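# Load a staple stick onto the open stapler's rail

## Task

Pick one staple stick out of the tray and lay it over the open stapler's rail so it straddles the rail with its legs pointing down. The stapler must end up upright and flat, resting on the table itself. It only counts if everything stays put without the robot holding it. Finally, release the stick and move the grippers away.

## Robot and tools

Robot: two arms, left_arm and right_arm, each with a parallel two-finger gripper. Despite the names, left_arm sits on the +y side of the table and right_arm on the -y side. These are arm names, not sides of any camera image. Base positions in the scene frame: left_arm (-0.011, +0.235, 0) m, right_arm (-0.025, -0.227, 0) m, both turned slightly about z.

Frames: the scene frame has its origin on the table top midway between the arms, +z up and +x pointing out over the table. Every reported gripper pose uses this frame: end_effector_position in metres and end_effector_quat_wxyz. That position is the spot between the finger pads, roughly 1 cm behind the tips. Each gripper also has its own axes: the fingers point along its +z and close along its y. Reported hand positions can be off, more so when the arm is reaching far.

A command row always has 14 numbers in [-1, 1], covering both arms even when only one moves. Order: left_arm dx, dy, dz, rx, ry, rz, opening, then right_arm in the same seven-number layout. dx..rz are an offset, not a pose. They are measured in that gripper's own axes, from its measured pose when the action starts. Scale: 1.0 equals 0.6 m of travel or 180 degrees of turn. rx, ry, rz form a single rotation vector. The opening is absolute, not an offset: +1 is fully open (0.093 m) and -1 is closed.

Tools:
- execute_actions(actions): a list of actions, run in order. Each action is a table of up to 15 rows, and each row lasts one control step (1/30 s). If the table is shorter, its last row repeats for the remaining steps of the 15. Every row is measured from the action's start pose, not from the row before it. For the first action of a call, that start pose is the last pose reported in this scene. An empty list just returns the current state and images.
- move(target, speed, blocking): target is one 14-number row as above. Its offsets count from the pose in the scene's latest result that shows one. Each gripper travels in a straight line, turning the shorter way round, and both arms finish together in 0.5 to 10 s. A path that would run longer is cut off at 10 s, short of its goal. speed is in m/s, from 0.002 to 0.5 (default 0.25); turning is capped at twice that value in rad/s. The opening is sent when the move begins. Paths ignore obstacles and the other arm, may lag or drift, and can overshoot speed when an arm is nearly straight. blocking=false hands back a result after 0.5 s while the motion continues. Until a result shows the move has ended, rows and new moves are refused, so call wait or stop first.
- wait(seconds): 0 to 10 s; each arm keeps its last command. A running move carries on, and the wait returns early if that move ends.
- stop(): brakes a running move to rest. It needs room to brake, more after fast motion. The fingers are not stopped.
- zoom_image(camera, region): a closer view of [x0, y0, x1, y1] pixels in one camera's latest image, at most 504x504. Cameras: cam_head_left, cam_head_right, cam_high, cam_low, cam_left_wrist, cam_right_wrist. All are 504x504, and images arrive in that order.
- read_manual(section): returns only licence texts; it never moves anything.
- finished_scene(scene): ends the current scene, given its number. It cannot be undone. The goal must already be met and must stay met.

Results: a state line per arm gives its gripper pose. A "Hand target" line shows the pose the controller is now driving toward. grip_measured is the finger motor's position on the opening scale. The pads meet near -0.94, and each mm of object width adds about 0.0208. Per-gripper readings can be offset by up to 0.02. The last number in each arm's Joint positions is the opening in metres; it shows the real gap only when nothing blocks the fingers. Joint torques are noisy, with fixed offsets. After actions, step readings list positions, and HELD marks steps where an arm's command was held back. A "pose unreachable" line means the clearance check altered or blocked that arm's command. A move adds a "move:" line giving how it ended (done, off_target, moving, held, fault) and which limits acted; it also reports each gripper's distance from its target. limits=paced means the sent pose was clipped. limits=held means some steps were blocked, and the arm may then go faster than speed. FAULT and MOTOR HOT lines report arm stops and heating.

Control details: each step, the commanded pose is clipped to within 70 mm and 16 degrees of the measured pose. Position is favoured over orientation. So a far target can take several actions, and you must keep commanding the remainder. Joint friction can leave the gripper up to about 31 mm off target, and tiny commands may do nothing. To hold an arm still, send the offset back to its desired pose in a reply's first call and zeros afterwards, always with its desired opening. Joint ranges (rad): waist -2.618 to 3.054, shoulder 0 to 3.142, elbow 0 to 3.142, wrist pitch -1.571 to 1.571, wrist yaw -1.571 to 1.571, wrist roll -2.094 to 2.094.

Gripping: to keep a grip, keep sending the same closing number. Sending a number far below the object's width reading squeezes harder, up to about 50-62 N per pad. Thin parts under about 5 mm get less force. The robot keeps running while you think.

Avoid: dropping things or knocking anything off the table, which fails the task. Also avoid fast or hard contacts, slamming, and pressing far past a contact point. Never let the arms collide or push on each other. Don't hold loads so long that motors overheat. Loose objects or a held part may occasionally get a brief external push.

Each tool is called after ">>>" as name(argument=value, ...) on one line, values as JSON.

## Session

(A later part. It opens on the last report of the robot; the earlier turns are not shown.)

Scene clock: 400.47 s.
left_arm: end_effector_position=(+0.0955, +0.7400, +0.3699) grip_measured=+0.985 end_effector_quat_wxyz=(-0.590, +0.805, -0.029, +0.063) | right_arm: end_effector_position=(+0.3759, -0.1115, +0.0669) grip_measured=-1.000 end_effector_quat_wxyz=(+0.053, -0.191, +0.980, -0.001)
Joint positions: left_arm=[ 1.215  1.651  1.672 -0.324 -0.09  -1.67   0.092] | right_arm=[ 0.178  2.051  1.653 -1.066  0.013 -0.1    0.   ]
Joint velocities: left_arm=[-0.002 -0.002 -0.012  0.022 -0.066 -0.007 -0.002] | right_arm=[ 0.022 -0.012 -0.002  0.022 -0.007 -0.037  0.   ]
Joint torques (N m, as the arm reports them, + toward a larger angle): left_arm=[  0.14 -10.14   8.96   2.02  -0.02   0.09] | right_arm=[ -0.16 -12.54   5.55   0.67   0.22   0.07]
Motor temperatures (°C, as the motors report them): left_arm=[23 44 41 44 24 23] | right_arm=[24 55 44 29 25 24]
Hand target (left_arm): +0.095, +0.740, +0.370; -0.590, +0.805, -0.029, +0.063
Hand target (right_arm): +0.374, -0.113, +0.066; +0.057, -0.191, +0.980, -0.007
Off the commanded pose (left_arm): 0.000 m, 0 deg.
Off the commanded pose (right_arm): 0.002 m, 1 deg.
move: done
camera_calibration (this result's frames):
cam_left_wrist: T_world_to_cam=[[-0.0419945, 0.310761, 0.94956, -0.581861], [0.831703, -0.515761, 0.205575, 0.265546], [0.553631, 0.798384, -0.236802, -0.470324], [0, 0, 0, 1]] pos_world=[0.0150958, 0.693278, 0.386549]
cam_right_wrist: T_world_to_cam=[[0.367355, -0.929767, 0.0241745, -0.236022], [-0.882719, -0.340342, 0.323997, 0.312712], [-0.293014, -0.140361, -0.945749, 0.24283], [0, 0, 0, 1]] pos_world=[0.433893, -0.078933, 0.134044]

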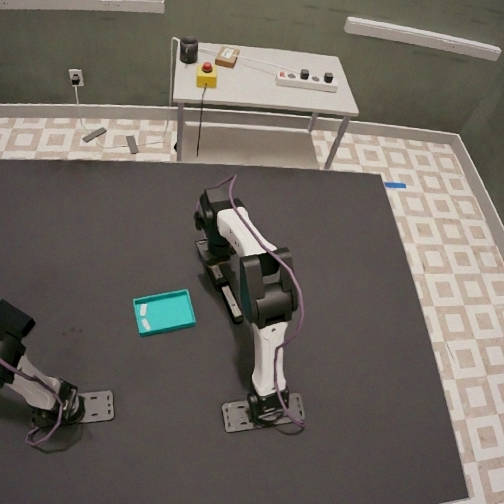

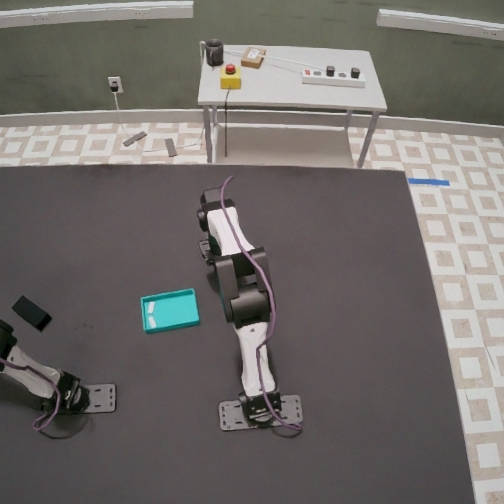

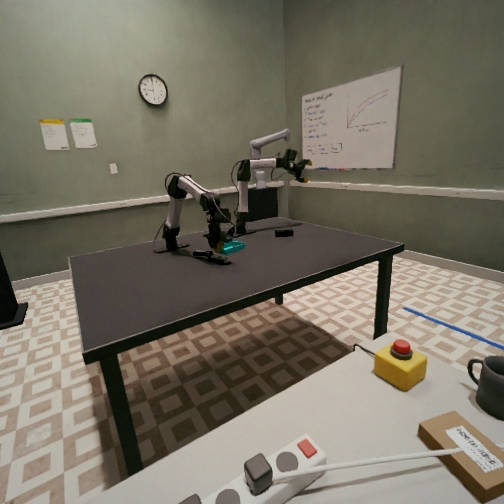

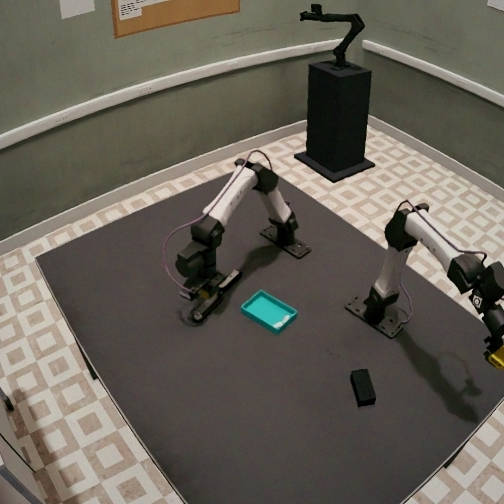

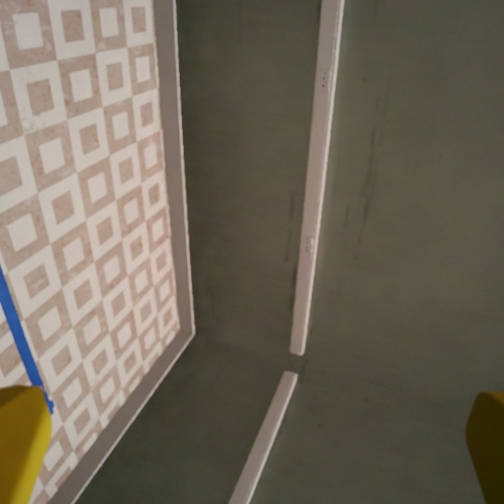

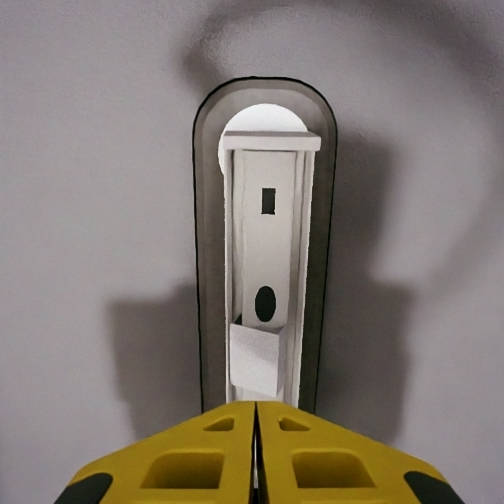

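>>> move(target=[0,0,0,0,0,0,1,0,0,0.03,0,0,0,-1], speed=0.015)

Scene clock: 408.10 s.
left_arm: end_effector_position=(+0.0955, +0.7400, +0.3699) grip_measured=+0.985 end_effector_quat_wxyz=(-0.590, +0.805, -0.029, +0.063) | right_arm: end_effector_position=(+0.3817, -0.1098, +0.0630) grip_measured=-1.000 end_effector_quat_wxyz=(+0.068, -0.191, +0.979, -0.000)
Joint positions: left_arm=[ 1.215  1.651  1.672 -0.324 -0.09  -1.67   0.092] | right_arm=[ 0.178  2.051  1.633 -1.019  0.013 -0.1    0.   ]
Joint velocities: left_arm=[-0.002 -0.007 -0.007 -0.022 -0.037 -0.022 -0.   ] | right_arm=[-0.017  0.012 -0.002 -0.051 -0.007 -0.007  0.   ]
Joint torques (N m, as the arm reports them, + toward a larger angle): left_arm=[  0.13 -10.01   8.99   2.03  -0.06   0.1 ] | right_arm=[-0.31 -9.87  5.59  0.74  0.14  0.02]
Motor temperatures (°C, as the motors report them): left_arm=[23 44 41 44 24 23] | right_arm=[24 56 43 29 25 24]
Hand target (left_arm): +0.095, +0.740, +0.370; -0.590, +0.805, -0.029, +0.063
Hand target (right_arm): +0.378, -0.111, +0.049; +0.053, -0.191, +0.980, -0.001
Off the commanded pose (left_arm): 0.000 m, 0 deg.
Off the commanded pose (right_arm): 0.015 m, 2 deg.
move: off_target (right_arm)
camera_calibration (this result's frames):
cam_left_wrist: T_world_to_cam=[[-0.0419945, 0.310761, 0.94956, -0.581861], [0.831703, -0.515761, 0.205575, 0.265546], [0.553631, 0.798384, -0.236802, -0.470324], [0, 0, 0, 1]] pos_world=[0.0150958, 0.693278, 0.386549]
cam_right_wrist: T_world_to_cam=[[0.366655, -0.929972, 0.0267695, -0.236401], [-0.891243, -0.34284, 0.296894, 0.3244], [-0.266925, -0.132716, -0.954535, 0.232515], [0, 0, 0, 1]] pos_world=[0.437861, -0.0777704, 0.13196]

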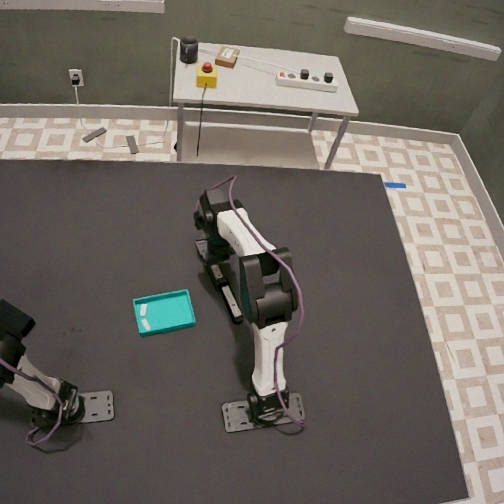

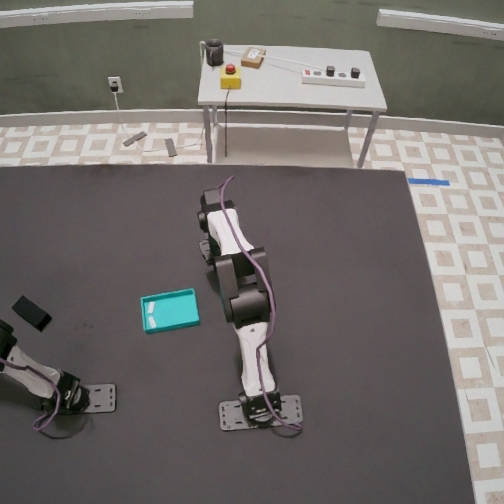

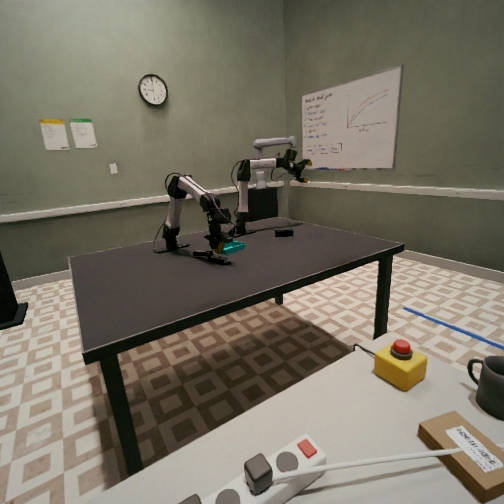

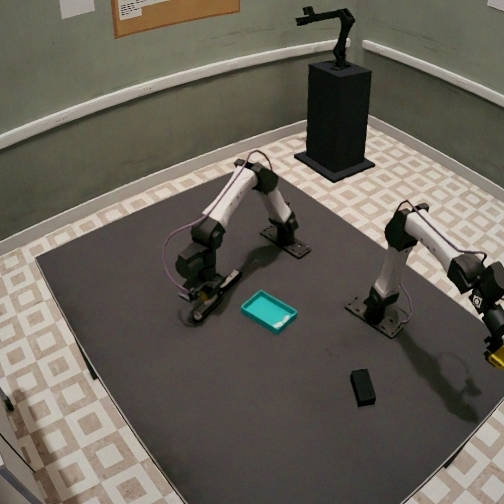

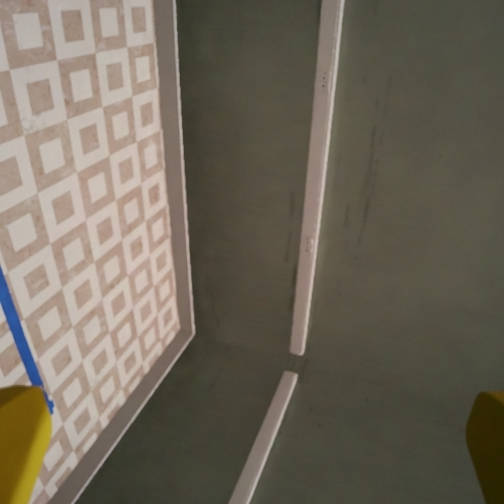

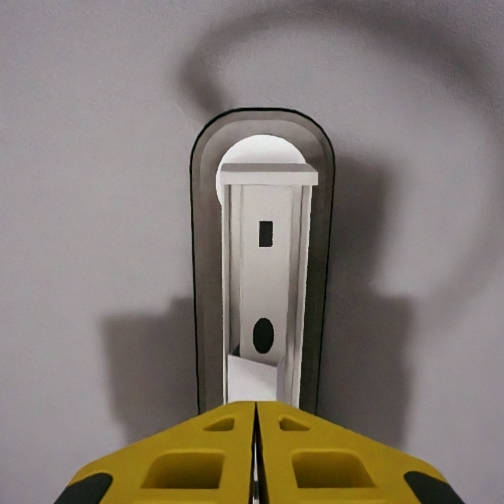

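>>> move(target=[0,0,0,0,0,0,1,0.008,0,0.035,0,0,0,-1], speed=0.015)

Scene clock: 413.70 s.
left_arm: end_effector_position=(+0.0955, +0.7400, +0.3699) grip_measured=+0.985 end_effector_quat_wxyz=(-0.590, +0.805, -0.029, +0.063) | right_arm: end_effector_position=(+0.3836, -0.1092, +0.0524) grip_measured=-1.000 end_effector_quat_wxyz=(+0.076, -0.191, +0.979, +0.001)
Joint positions: left_arm=[ 1.215  1.651  1.672 -0.324 -0.09  -1.67   0.092] | right_arm=[ 0.178  2.051  1.588 -0.956  0.013 -0.1    0.   ]
Joint velocities: left_arm=[ 0.002 -0.002 -0.002  0.037 -0.066  0.037  0.003] | right_arm=[ 0.007  0.002 -0.007  0.022  0.022 -0.037  0.   ]
Joint torques (N m, as the arm reports them, + toward a larger angle): left_arm=[  0.13 -10.14   8.94   2.01  -0.05   0.1 ] | right_arm=[ -0.45 -10.81   5.44   0.81   0.15   0.02]
Motor temperatures (°C, as the motors report them): left_arm=[23 44 41 44 24 23] | right_arm=[24 55 43 29 25 24]
Hand target (left_arm): +0.095, +0.740, +0.370; -0.590, +0.805, -0.029, +0.063
Hand target (right_arm): +0.380, -0.111, +0.042; +0.068, -0.191, +0.979, -0.000
Off the commanded pose (left_arm): 0.000 m, 0 deg.
Off the commanded pose (right_arm): 0.012 m, 1 deg.
move: off_target (right_arm)
camera_calibration (this result's frames):
cam_left_wrist: T_world_to_cam=[[-0.0419945, 0.310761, 0.94956, -0.581861], [0.831703, -0.515761, 0.205575, 0.265546], [0.553631, 0.798384, -0.236802, -0.470324], [0, 0, 0, 1]] pos_world=[0.0150958, 0.693278, 0.386549]
cam_right_wrist: T_world_to_cam=[[0.366191, -0.930108, 0.0283503, -0.236211], [-0.896102, -0.344264, 0.280149, 0.331978], [-0.250808, -0.127993, -0.959538, 0.217548], [0, 0, 0, 1]] pos_world=[0.438548, -0.077569, 0.122439]

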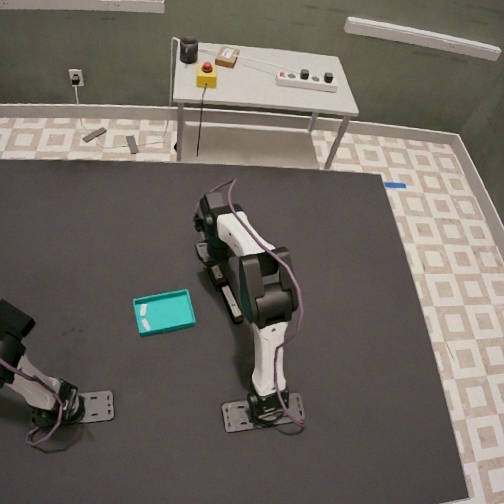

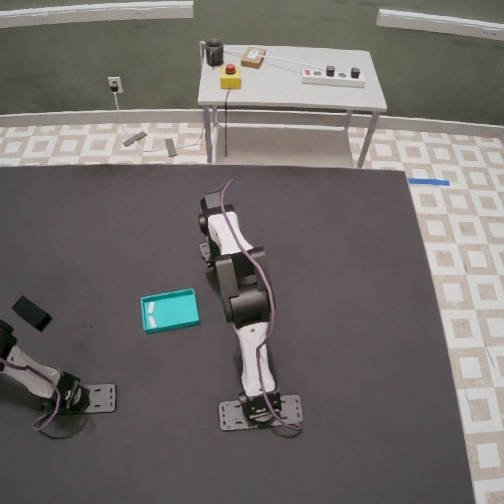

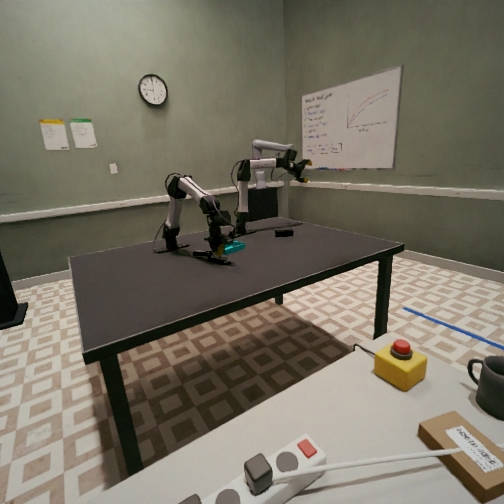

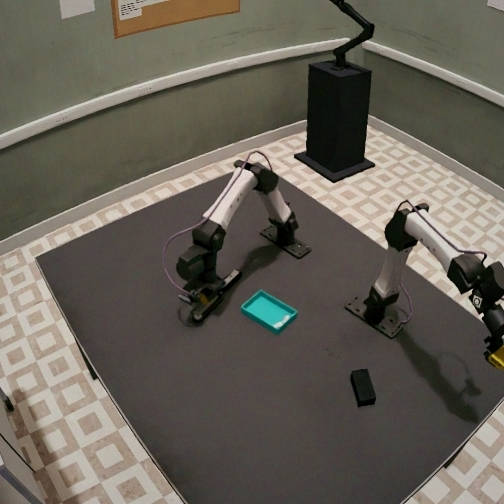

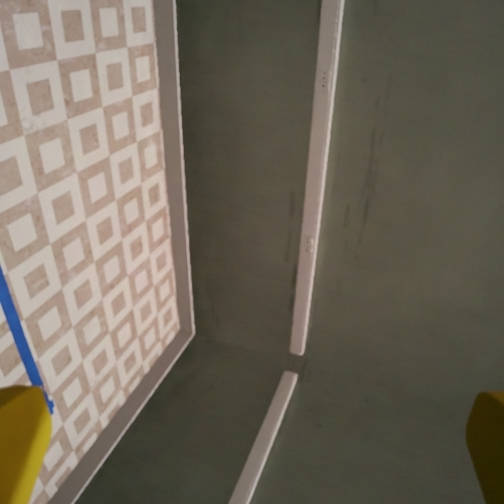

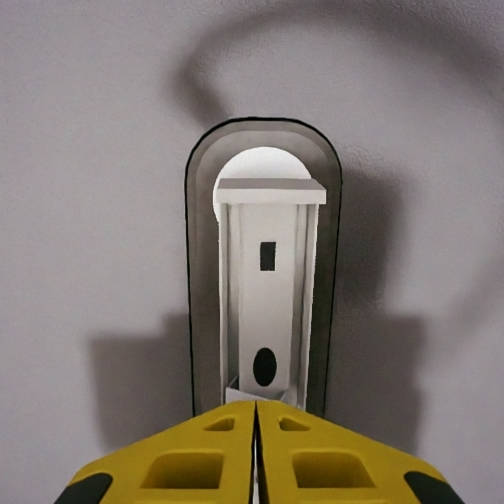

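>>> move(target=[0,0,0,0,0,0,1,0.004,0,0.022,0.006,0,0,-1], speed=0.01)

>>> zoom_image(camera="cam_right_wrist", region=[180, 300, 340, 440])

Scene clock: 420.40 s.
left_arm: end_effector_position=(+0.0955, +0.7400, +0.3699) grip_measured=+0.985 end_effector_quat_wxyz=(-0.590, +0.805, -0.029, +0.063) | right_arm: end_effector_position=(+0.3881, -0.1082, +0.0523) grip_measured=-1.000 end_effector_quat_wxyz=(+0.086, -0.190, +0.978, +0.001)
Joint positions: left_arm=[ 1.215  1.651  1.672 -0.324 -0.09  -1.67   0.092] | right_arm=[ 0.178  2.051  1.585 -0.932  0.014 -0.1    0.   ]
Joint velocities: left_arm=[-0.007  0.007  0.002  0.022  0.051 -0.081 -0.   ] | right_arm=[ 0.002  0.002  0.022  0.007  0.007 -0.007  0.   ]
Joint torques (N m, as the arm reports them, + toward a larger angle): left_arm=[  0.12 -10.1    9.     2.    -0.06   0.08] | right_arm=[  0.23 -10.76   4.53   0.95   0.31   0.09]
Motor temperatures (°C, as the motors report them): left_arm=[23 44 41 44 24 23] | right_arm=[24 55 42 29 25 24]
Hand target (left_arm): +0.095, +0.740, +0.370; -0.590, +0.805, -0.029, +0.063
Hand target (right_arm): +0.383, -0.110, +0.039; +0.078, -0.190, +0.979, -0.009
Off the commanded pose (left_arm): 0.000 m, 0 deg.
Off the commanded pose (right_arm): 0.014 m, 1 deg.
move: off_target (right_arm)
camera_calibration (this result's frames):
cam_left_wrist: T_world_to_cam=[[-0.0419945, 0.310761, 0.94956, -0.581861], [0.831703, -0.515761, 0.205575, 0.265546], [0.553631, 0.798384, -0.236802, -0.470324], [0, 0, 0, 1]] pos_world=[0.0150958, 0.693278, 0.386549]
cam_right_wrist: T_world_to_cam=[[0.365367, -0.930325, 0.0316575, -0.236759], [-0.90155, -0.345189, 0.260866, 0.339437], [-0.231763, -0.123853, -0.964856, 0.212106], [0, 0, 0, 1]] pos_world=[0.441682, -0.076823, 0.123599]

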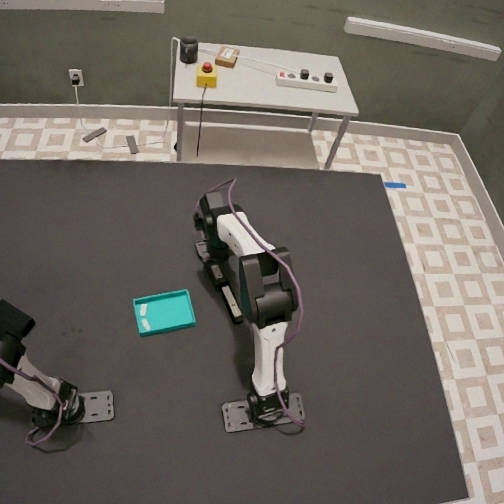

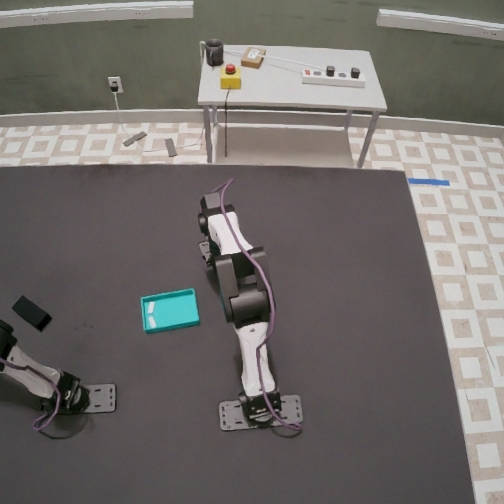

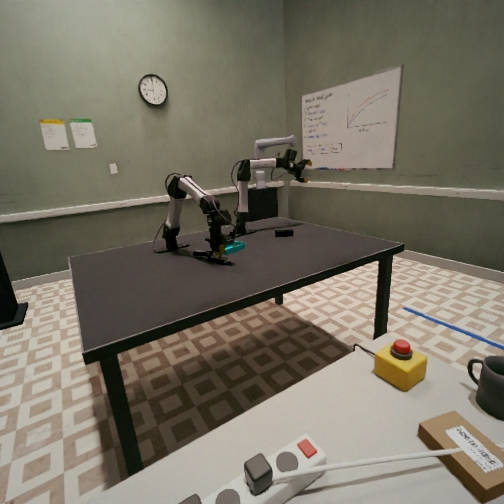

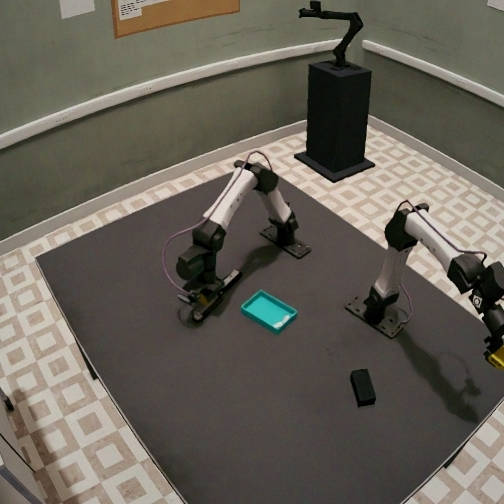

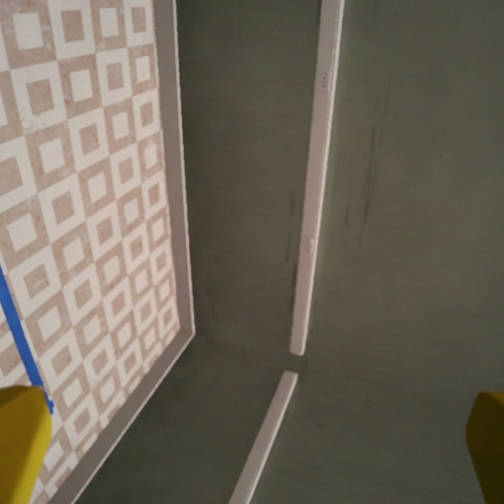

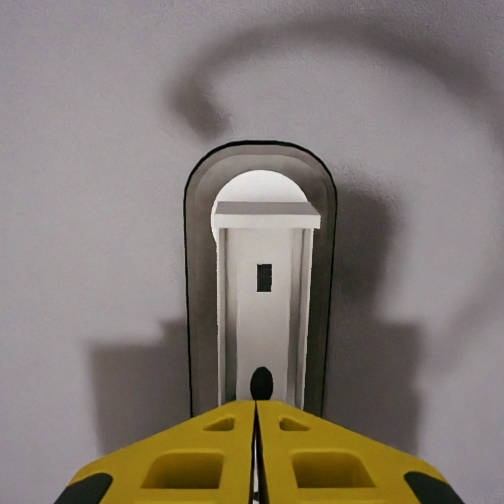

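Region (180, 300, 340, 440) of cam_right_wrist's 504x504 image, scaled by 3.150, with more detail than that image has; it fills the top 441 rows of this view, and the rest is white.

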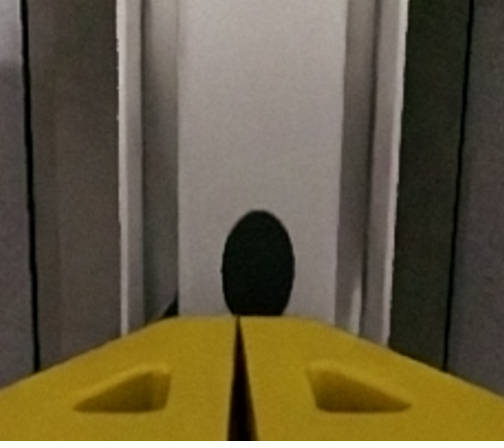

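>>> move(target=[0,0,0,0,0,0,1,0.05,0,-0.1,0,0.02,0,-1], speed=0.06)

>>> zoom_image(camera="cam_right_wrist", region=[200, 100, 330, 330])

Scene clock: 428.47 s.
left_arm: end_effector_position=(+0.0955, +0.7400, +0.3699) grip_measured=+0.985 end_effector_quat_wxyz=(-0.590, +0.805, -0.029, +0.063) | right_arm: end_effector_position=(+0.3484, -0.1198, +0.0987) grip_measured=-1.000 end_effector_quat_wxyz=(+0.049, -0.191, +0.980, -0.003)
Joint positions: left_arm=[ 1.215  1.651  1.672 -0.324 -0.09  -1.67   0.092] | right_arm=[ 0.178  1.931  1.609 -1.152  0.014 -0.1    0.   ]
Joint velocities: left_arm=[-0.007  0.007  0.002 -0.022 -0.007 -0.022 -0.001] | right_arm=[-0.007  0.002 -0.017 -0.037  0.007 -0.007  0.   ]
Joint torques (N m, as the arm reports them, + toward a larger angle): left_arm=[  0.19 -10.11   8.97   2.02  -0.04   0.08] | right_arm=[ -0.68 -11.17   9.22   0.49   0.15   0.01]
Motor temperatures (°C, as the motors report them): left_arm=[23 44 41 44 24 23] | right_arm=[24 55 42 29 25 24]
Hand target (left_arm): +0.095, +0.740, +0.370; -0.590, +0.805, -0.029, +0.063
Hand target (right_arm): +0.350, -0.122, +0.106; +0.056, -0.190, +0.980, -0.005
Off the commanded pose (left_arm): 0.000 m, 0 deg.
Off the commanded pose (right_arm): 0.008 m, 1 deg.
move: done
camera_calibration (this result's frames):
cam_left_wrist: T_world_to_cam=[[-0.0419945, 0.310761, 0.94956, -0.581861], [0.831703, -0.515761, 0.205575, 0.265546], [0.553631, 0.798384, -0.236802, -0.470324], [0, 0, 0, 1]] pos_world=[0.0150958, 0.693278, 0.386549]
cam_right_wrist: T_world_to_cam=[[0.367416, -0.929725, 0.0248518, -0.234511], [-0.880027, -0.338882, 0.332734, 0.273658], [-0.300929, -0.144122, -0.942693, 0.265648], [0, 0, 0, 1]] pos_world=[0.40693, -0.087007, 0.165198]

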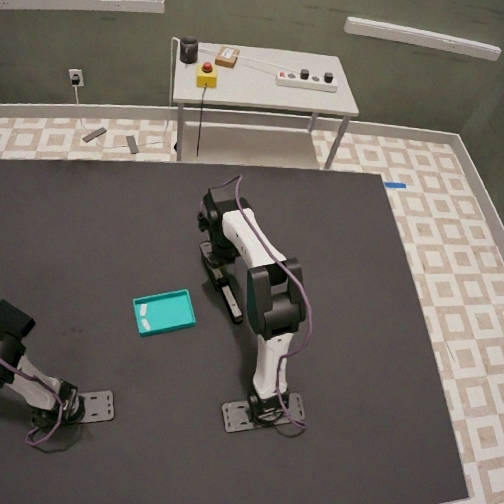

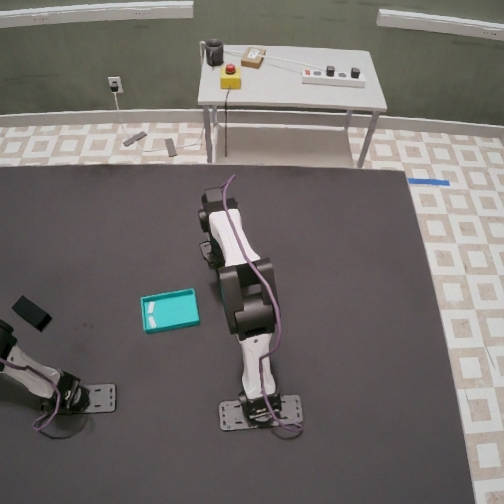

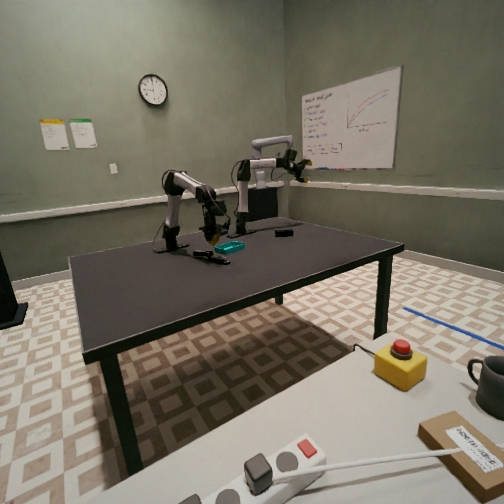

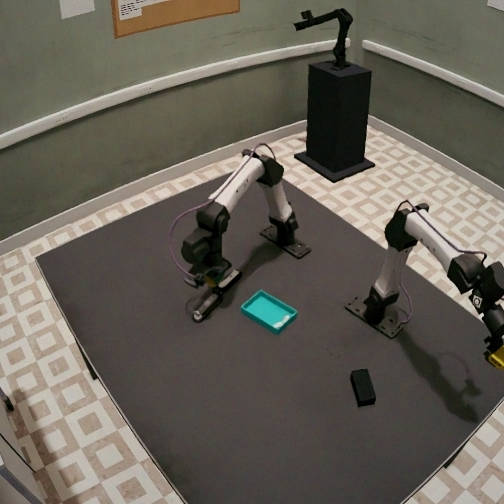

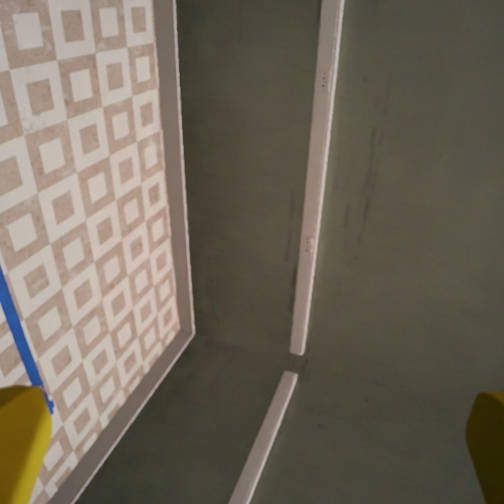

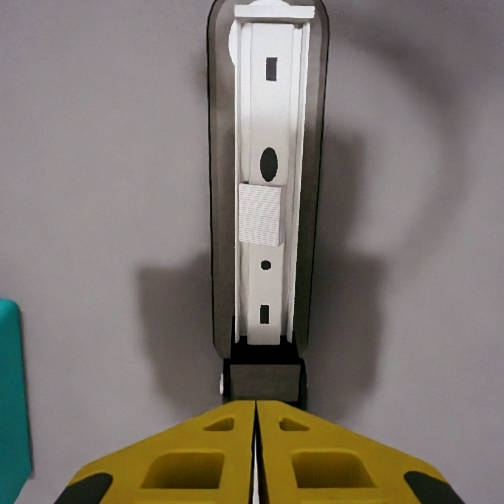

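Region (200, 100, 330, 330) of cam_right_wrist's 504x504 image, scaled by 2.191, with more detail than that image has; it fills the left 285 columns of this view, and the rest is white.

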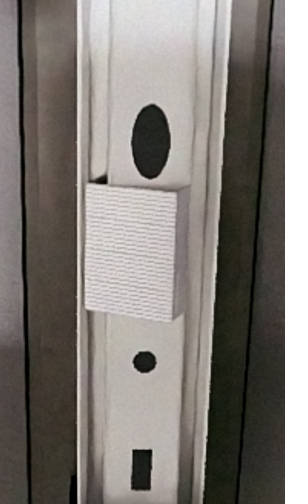

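>>> move(target=[0,0,0,0,0,0,1,-0.055,-0.0,0.05,0,0,0.5,-1], speed=0.25)

Scene clock: 454.67 s.
left_arm: end_effector_position=(+0.0955, +0.7400, +0.3699) grip_measured=+0.985 end_effector_quat_wxyz=(-0.590, +0.805, -0.029, +0.063) | right_arm: end_effector_position=(+0.3762, -0.1116, +0.0746) grip_measured=-1.000 end_effector_quat_wxyz=(+0.034, +0.556, +0.830, +0.030)
Joint positions: left_arm=[ 1.215  1.651  1.672 -0.324 -0.09  -1.67   0.092] | right_arm=[ 0.178  2.063  1.703 -1.121  0.014  1.466  0.   ]
Joint velocities: left_arm=[-0.012 -0.017 -0.002  0.022 -0.095 -0.037 -0.001] | right_arm=[-0.017  0.012 -0.002 -0.037 -0.022 -0.007  0.   ]
Joint torques (N m, as the arm reports them, + toward a larger angle): left_arm=[  0.14 -10.14   8.95   2.02  -0.06   0.08] | right_arm=[ 0.28 -9.94  9.25  0.58  0.2   0.15]
Motor temperatures (°C, as the motors report them): left_arm=[23 44 42 45 24 23] | right_arm=[24 55 45 29 25 24]
Hand target (left_arm): +0.095, +0.740, +0.370; -0.590, +0.805, -0.029, +0.063
Hand target (right_arm): +0.382, -0.107, +0.072; +0.036, +0.558, +0.828, +0.033
Off the commanded pose (left_arm): 0.000 m, 0 deg.
Off the commanded pose (right_arm): 0.008 m, 1 deg.
move: done
camera_calibration (this result's frames):
cam_left_wrist: T_world_to_cam=[[-0.0419945, 0.310761, 0.94956, -0.581861], [0.831703, -0.515761, 0.205575, 0.265546], [0.553631, 0.798384, -0.236802, -0.470324], [0, 0, 0, 1]] pos_world=[0.0150958, 0.693278, 0.386549]
cam_right_wrist: T_world_to_cam=[[-0.923931, -0.372762, -0.0860247, 0.319686], [-0.374836, 0.837136, 0.398373, 0.245263], [-0.076484, 0.400315, -0.91318, 0.226686], [0, 0, 0, 1]] pos_world=[0.404639, -0.176897, 0.1368]

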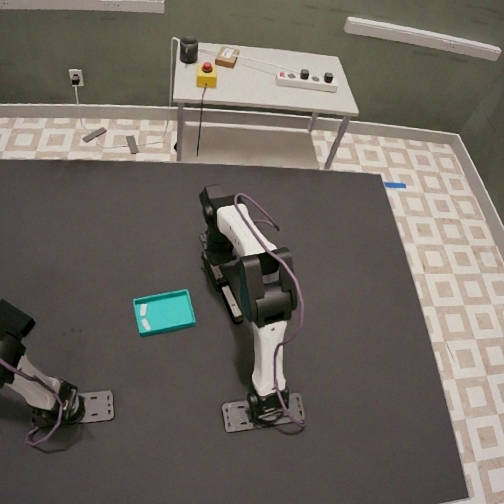

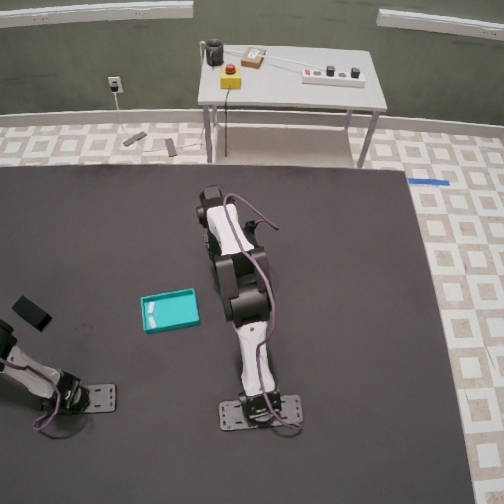

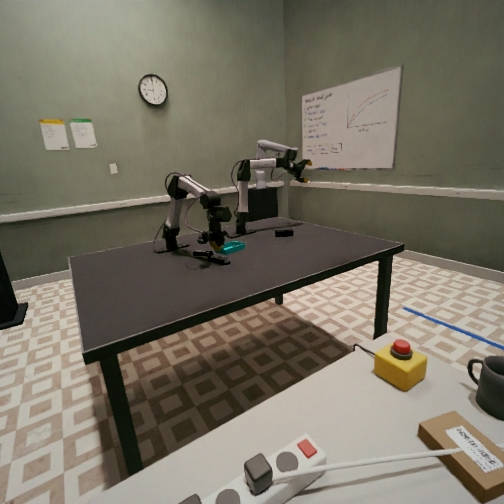

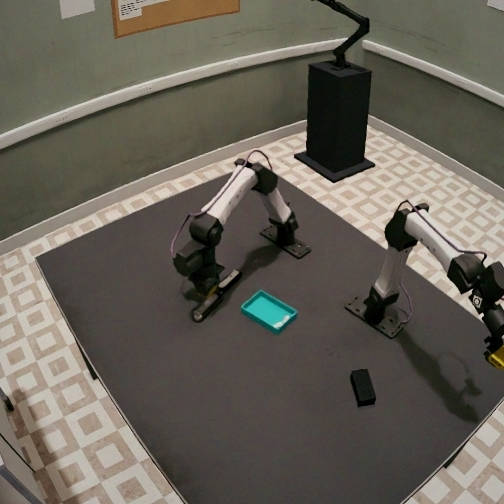

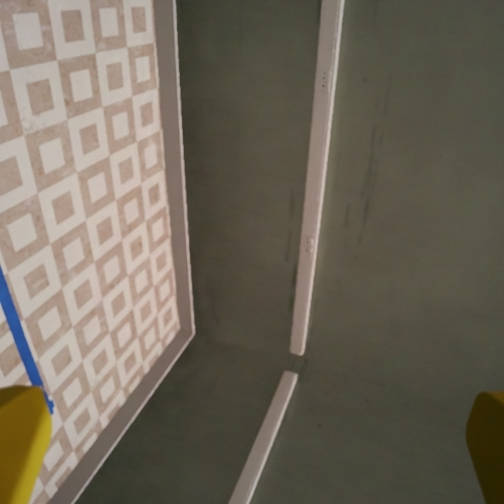

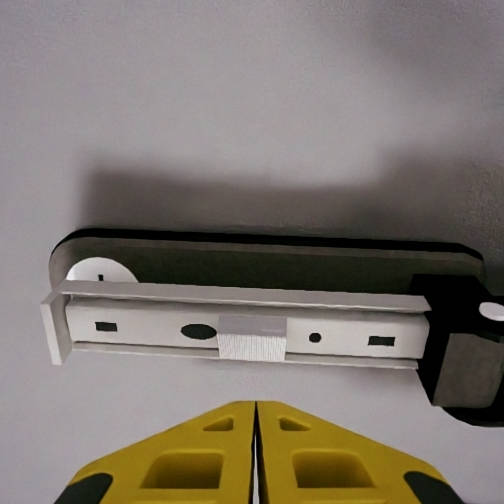

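>>> move(target=[0,0,0,0,0,0,1,0,0,0.05,0,0,0,-1], speed=0.02)

Scene clock: 464.97 s.
left_arm: end_effector_position=(+0.0955, +0.7400, +0.3699) grip_measured=+0.985 end_effector_quat_wxyz=(-0.590, +0.805, -0.029, +0.063) | right_arm: end_effector_position=(+0.3832, -0.1096, +0.0581) grip_measured=-1.000 end_effector_quat_wxyz=(+0.043, +0.557, +0.828, +0.041)
Joint positions: left_arm=[ 1.215  1.651  1.672 -0.324 -0.09  -1.67   0.092] | right_arm=[ 0.178  2.075  1.652 -1.029  0.014  1.469  0.   ]
Joint velocities: left_arm=[-0.002 -0.012  0.002  0.037 -0.022  0.051  0.001] | right_arm=[ 0.002  0.007  0.002  0.022  0.051 -0.007  0.   ]
Joint torques (N m, as the arm reports them, + toward a larger angle): left_arm=[  0.14 -10.15   8.98   2.01  -0.08   0.09] | right_arm=[ -0.42 -10.26   5.6    0.62   0.16  -0.02]
Motor temperatures (°C, as the motors report them): left_arm=[23 44 42 45 24 23] | right_arm=[24 54 45 29 25 24]
Hand target (left_arm): +0.095, +0.740, +0.370; -0.590, +0.805, -0.029, +0.063
Hand target (right_arm): +0.379, -0.111, +0.045; +0.034, +0.556, +0.830, +0.030
Off the commanded pose (left_arm): 0.000 m, 0 deg.
Off the commanded pose (right_arm): 0.014 m, 2 deg.
move: off_target (right_arm)
camera_calibration (this result's frames):
cam_left_wrist: T_world_to_cam=[[-0.0419945, 0.310761, 0.94956, -0.581861], [0.831703, -0.515761, 0.205575, 0.265546], [0.553631, 0.798384, -0.236802, -0.470324], [0, 0, 0, 1]] pos_world=[0.0150958, 0.693278, 0.386549]
cam_right_wrist: T_world_to_cam=[[-0.922268, -0.36911, -0.114808, 0.326959], [-0.383316, 0.834927, 0.394925, 0.255974], [-0.0499148, 0.408234, -0.911512, 0.201876], [0, 0, 0, 1]] pos_world=[0.40974, -0.175448, 0.120459]

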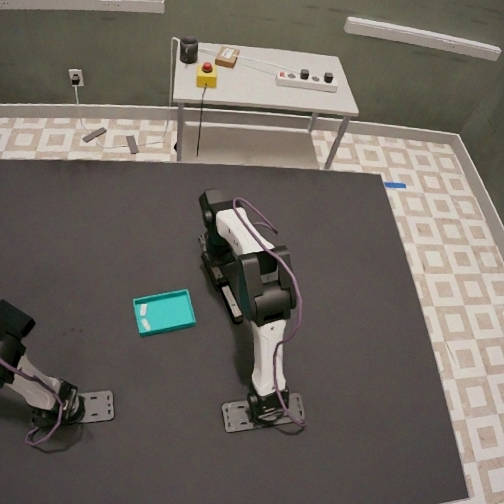

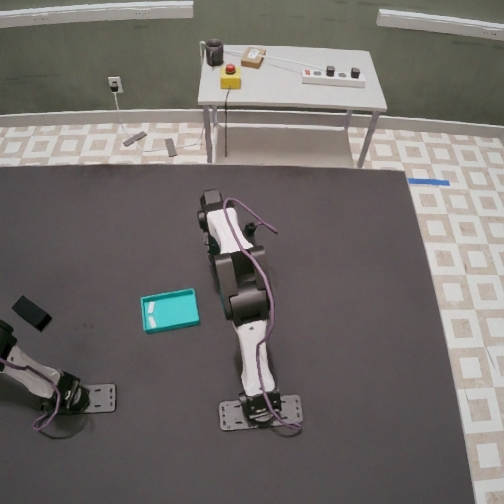

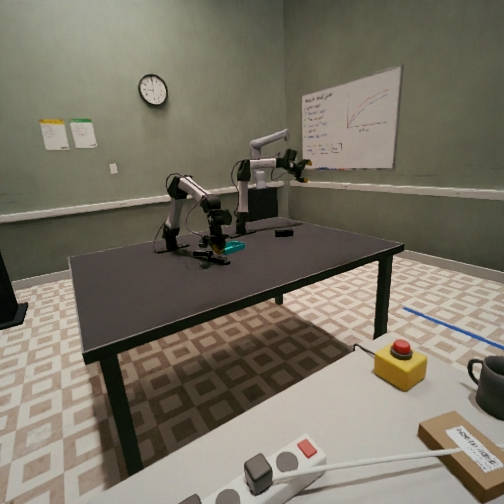

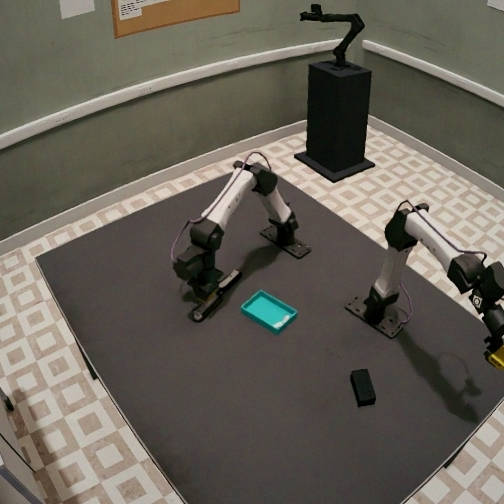

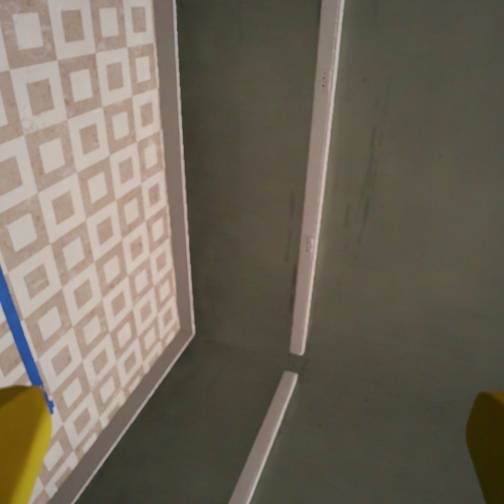

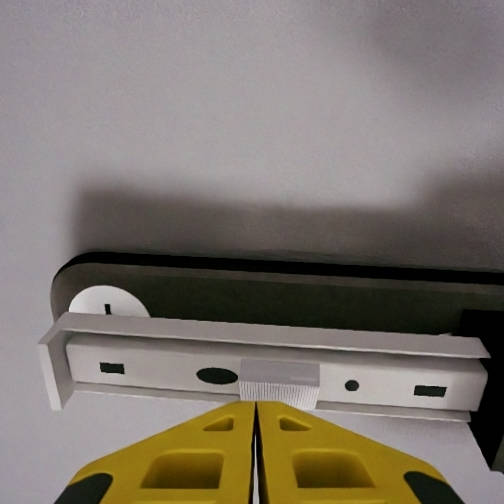

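>>> move(target=[0,0,0,0,0,0,1,-0.002,-0.022,0.012,0,0,0,-1], speed=0.015)

Scene clock: 473.47 s.
left_arm: end_effector_position=(+0.0955, +0.7400, +0.3699) grip_measured=+0.985 end_effector_quat_wxyz=(-0.590, +0.805, -0.029, +0.063) | right_arm: end_effector_position=(+0.3771, -0.1114, +0.0526) grip_measured=-1.000 end_effector_quat_wxyz=(+0.046, +0.557, +0.828, +0.045)
Joint positions: left_arm=[ 1.215  1.651  1.672 -0.324 -0.09  -1.67   0.092] | right_arm=[ 0.178  2.046  1.585 -0.982  0.014  1.469  0.   ]
Joint velocities: left_arm=[-0.017  0.002  0.002  0.037 -0.037 -0.022  0.001] | right_arm=[-0.012 -0.017  0.007 -0.081 -0.051 -0.007  0.   ]
Joint torques (N m, as the arm reports them, + toward a larger angle): left_arm=[  0.19 -10.09   8.98   1.97  -0.04   0.09] | right_arm=[ -0.95 -12.03   5.17   0.62   0.18  -0.04]
Motor temperatures (°C, as the motors report them): left_arm=[23 44 42 45 24 23] | right_arm=[24 54 44 29 25 24]
Hand target (left_arm): +0.095, +0.740, +0.370; -0.590, +0.805, -0.029, +0.063
Hand target (right_arm): +0.372, -0.115, +0.049; +0.043, +0.557, +0.828, +0.041
Off the commanded pose (left_arm): 0.000 m, 0 deg.
Off the commanded pose (right_arm): 0.007 m, 1 deg.
move: done
camera_calibration (this result's frames):
cam_left_wrist: T_world_to_cam=[[-0.0419945, 0.310761, 0.94956, -0.581861], [0.831703, -0.515761, 0.205575, 0.265546], [0.553631, 0.798384, -0.236802, -0.470324], [0, 0, 0, 1]] pos_world=[0.0150958, 0.693278, 0.386549]
cam_right_wrist: T_world_to_cam=[[-0.921174, -0.368789, -0.124233, 0.320154], [-0.386924, 0.833869, 0.393639, 0.258589], [-0.0415757, 0.410678, -0.910832, 0.194427], [0, 0, 0, 1]] pos_world=[0.403056, -0.177407, 0.115074]

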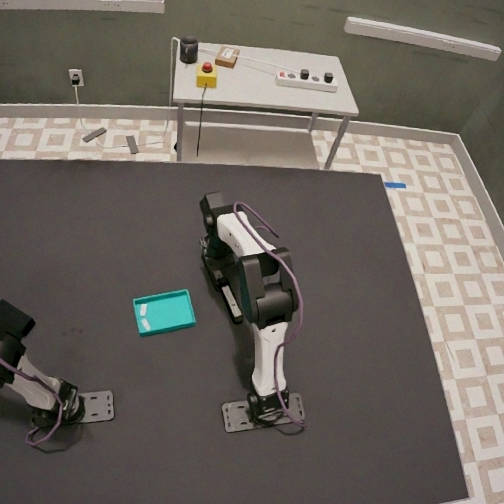

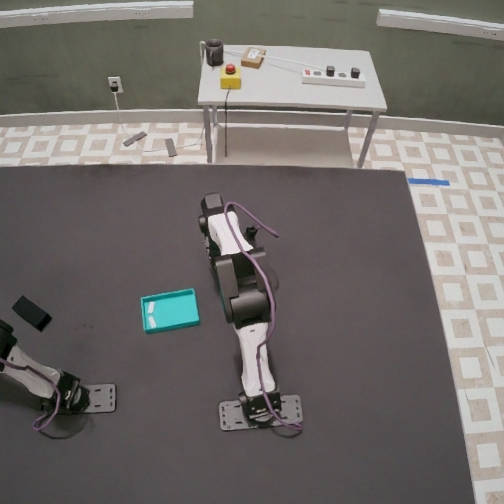

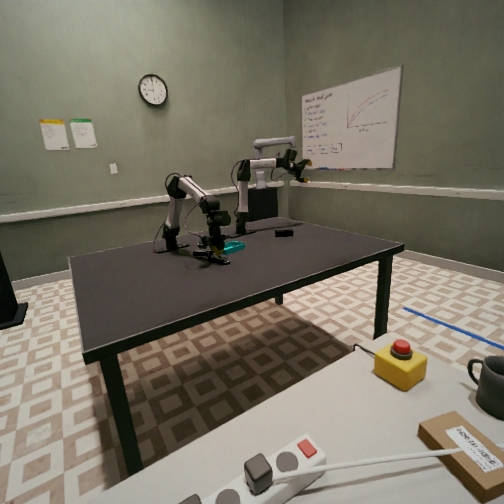

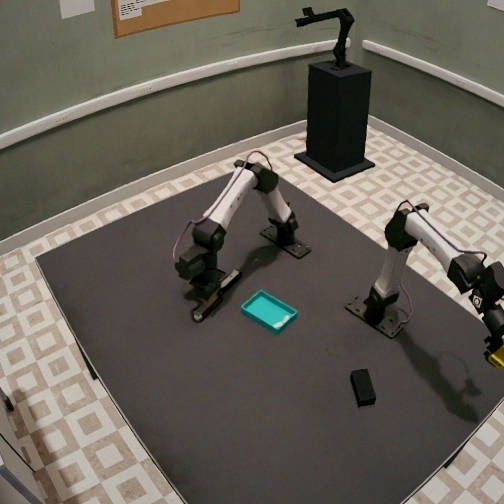

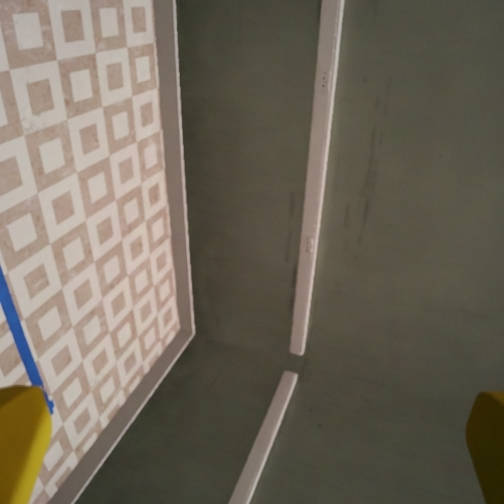

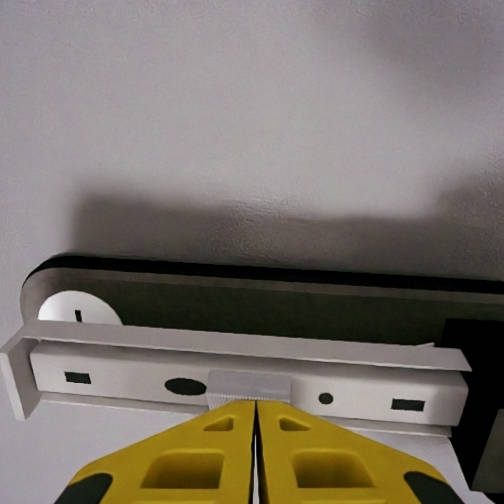

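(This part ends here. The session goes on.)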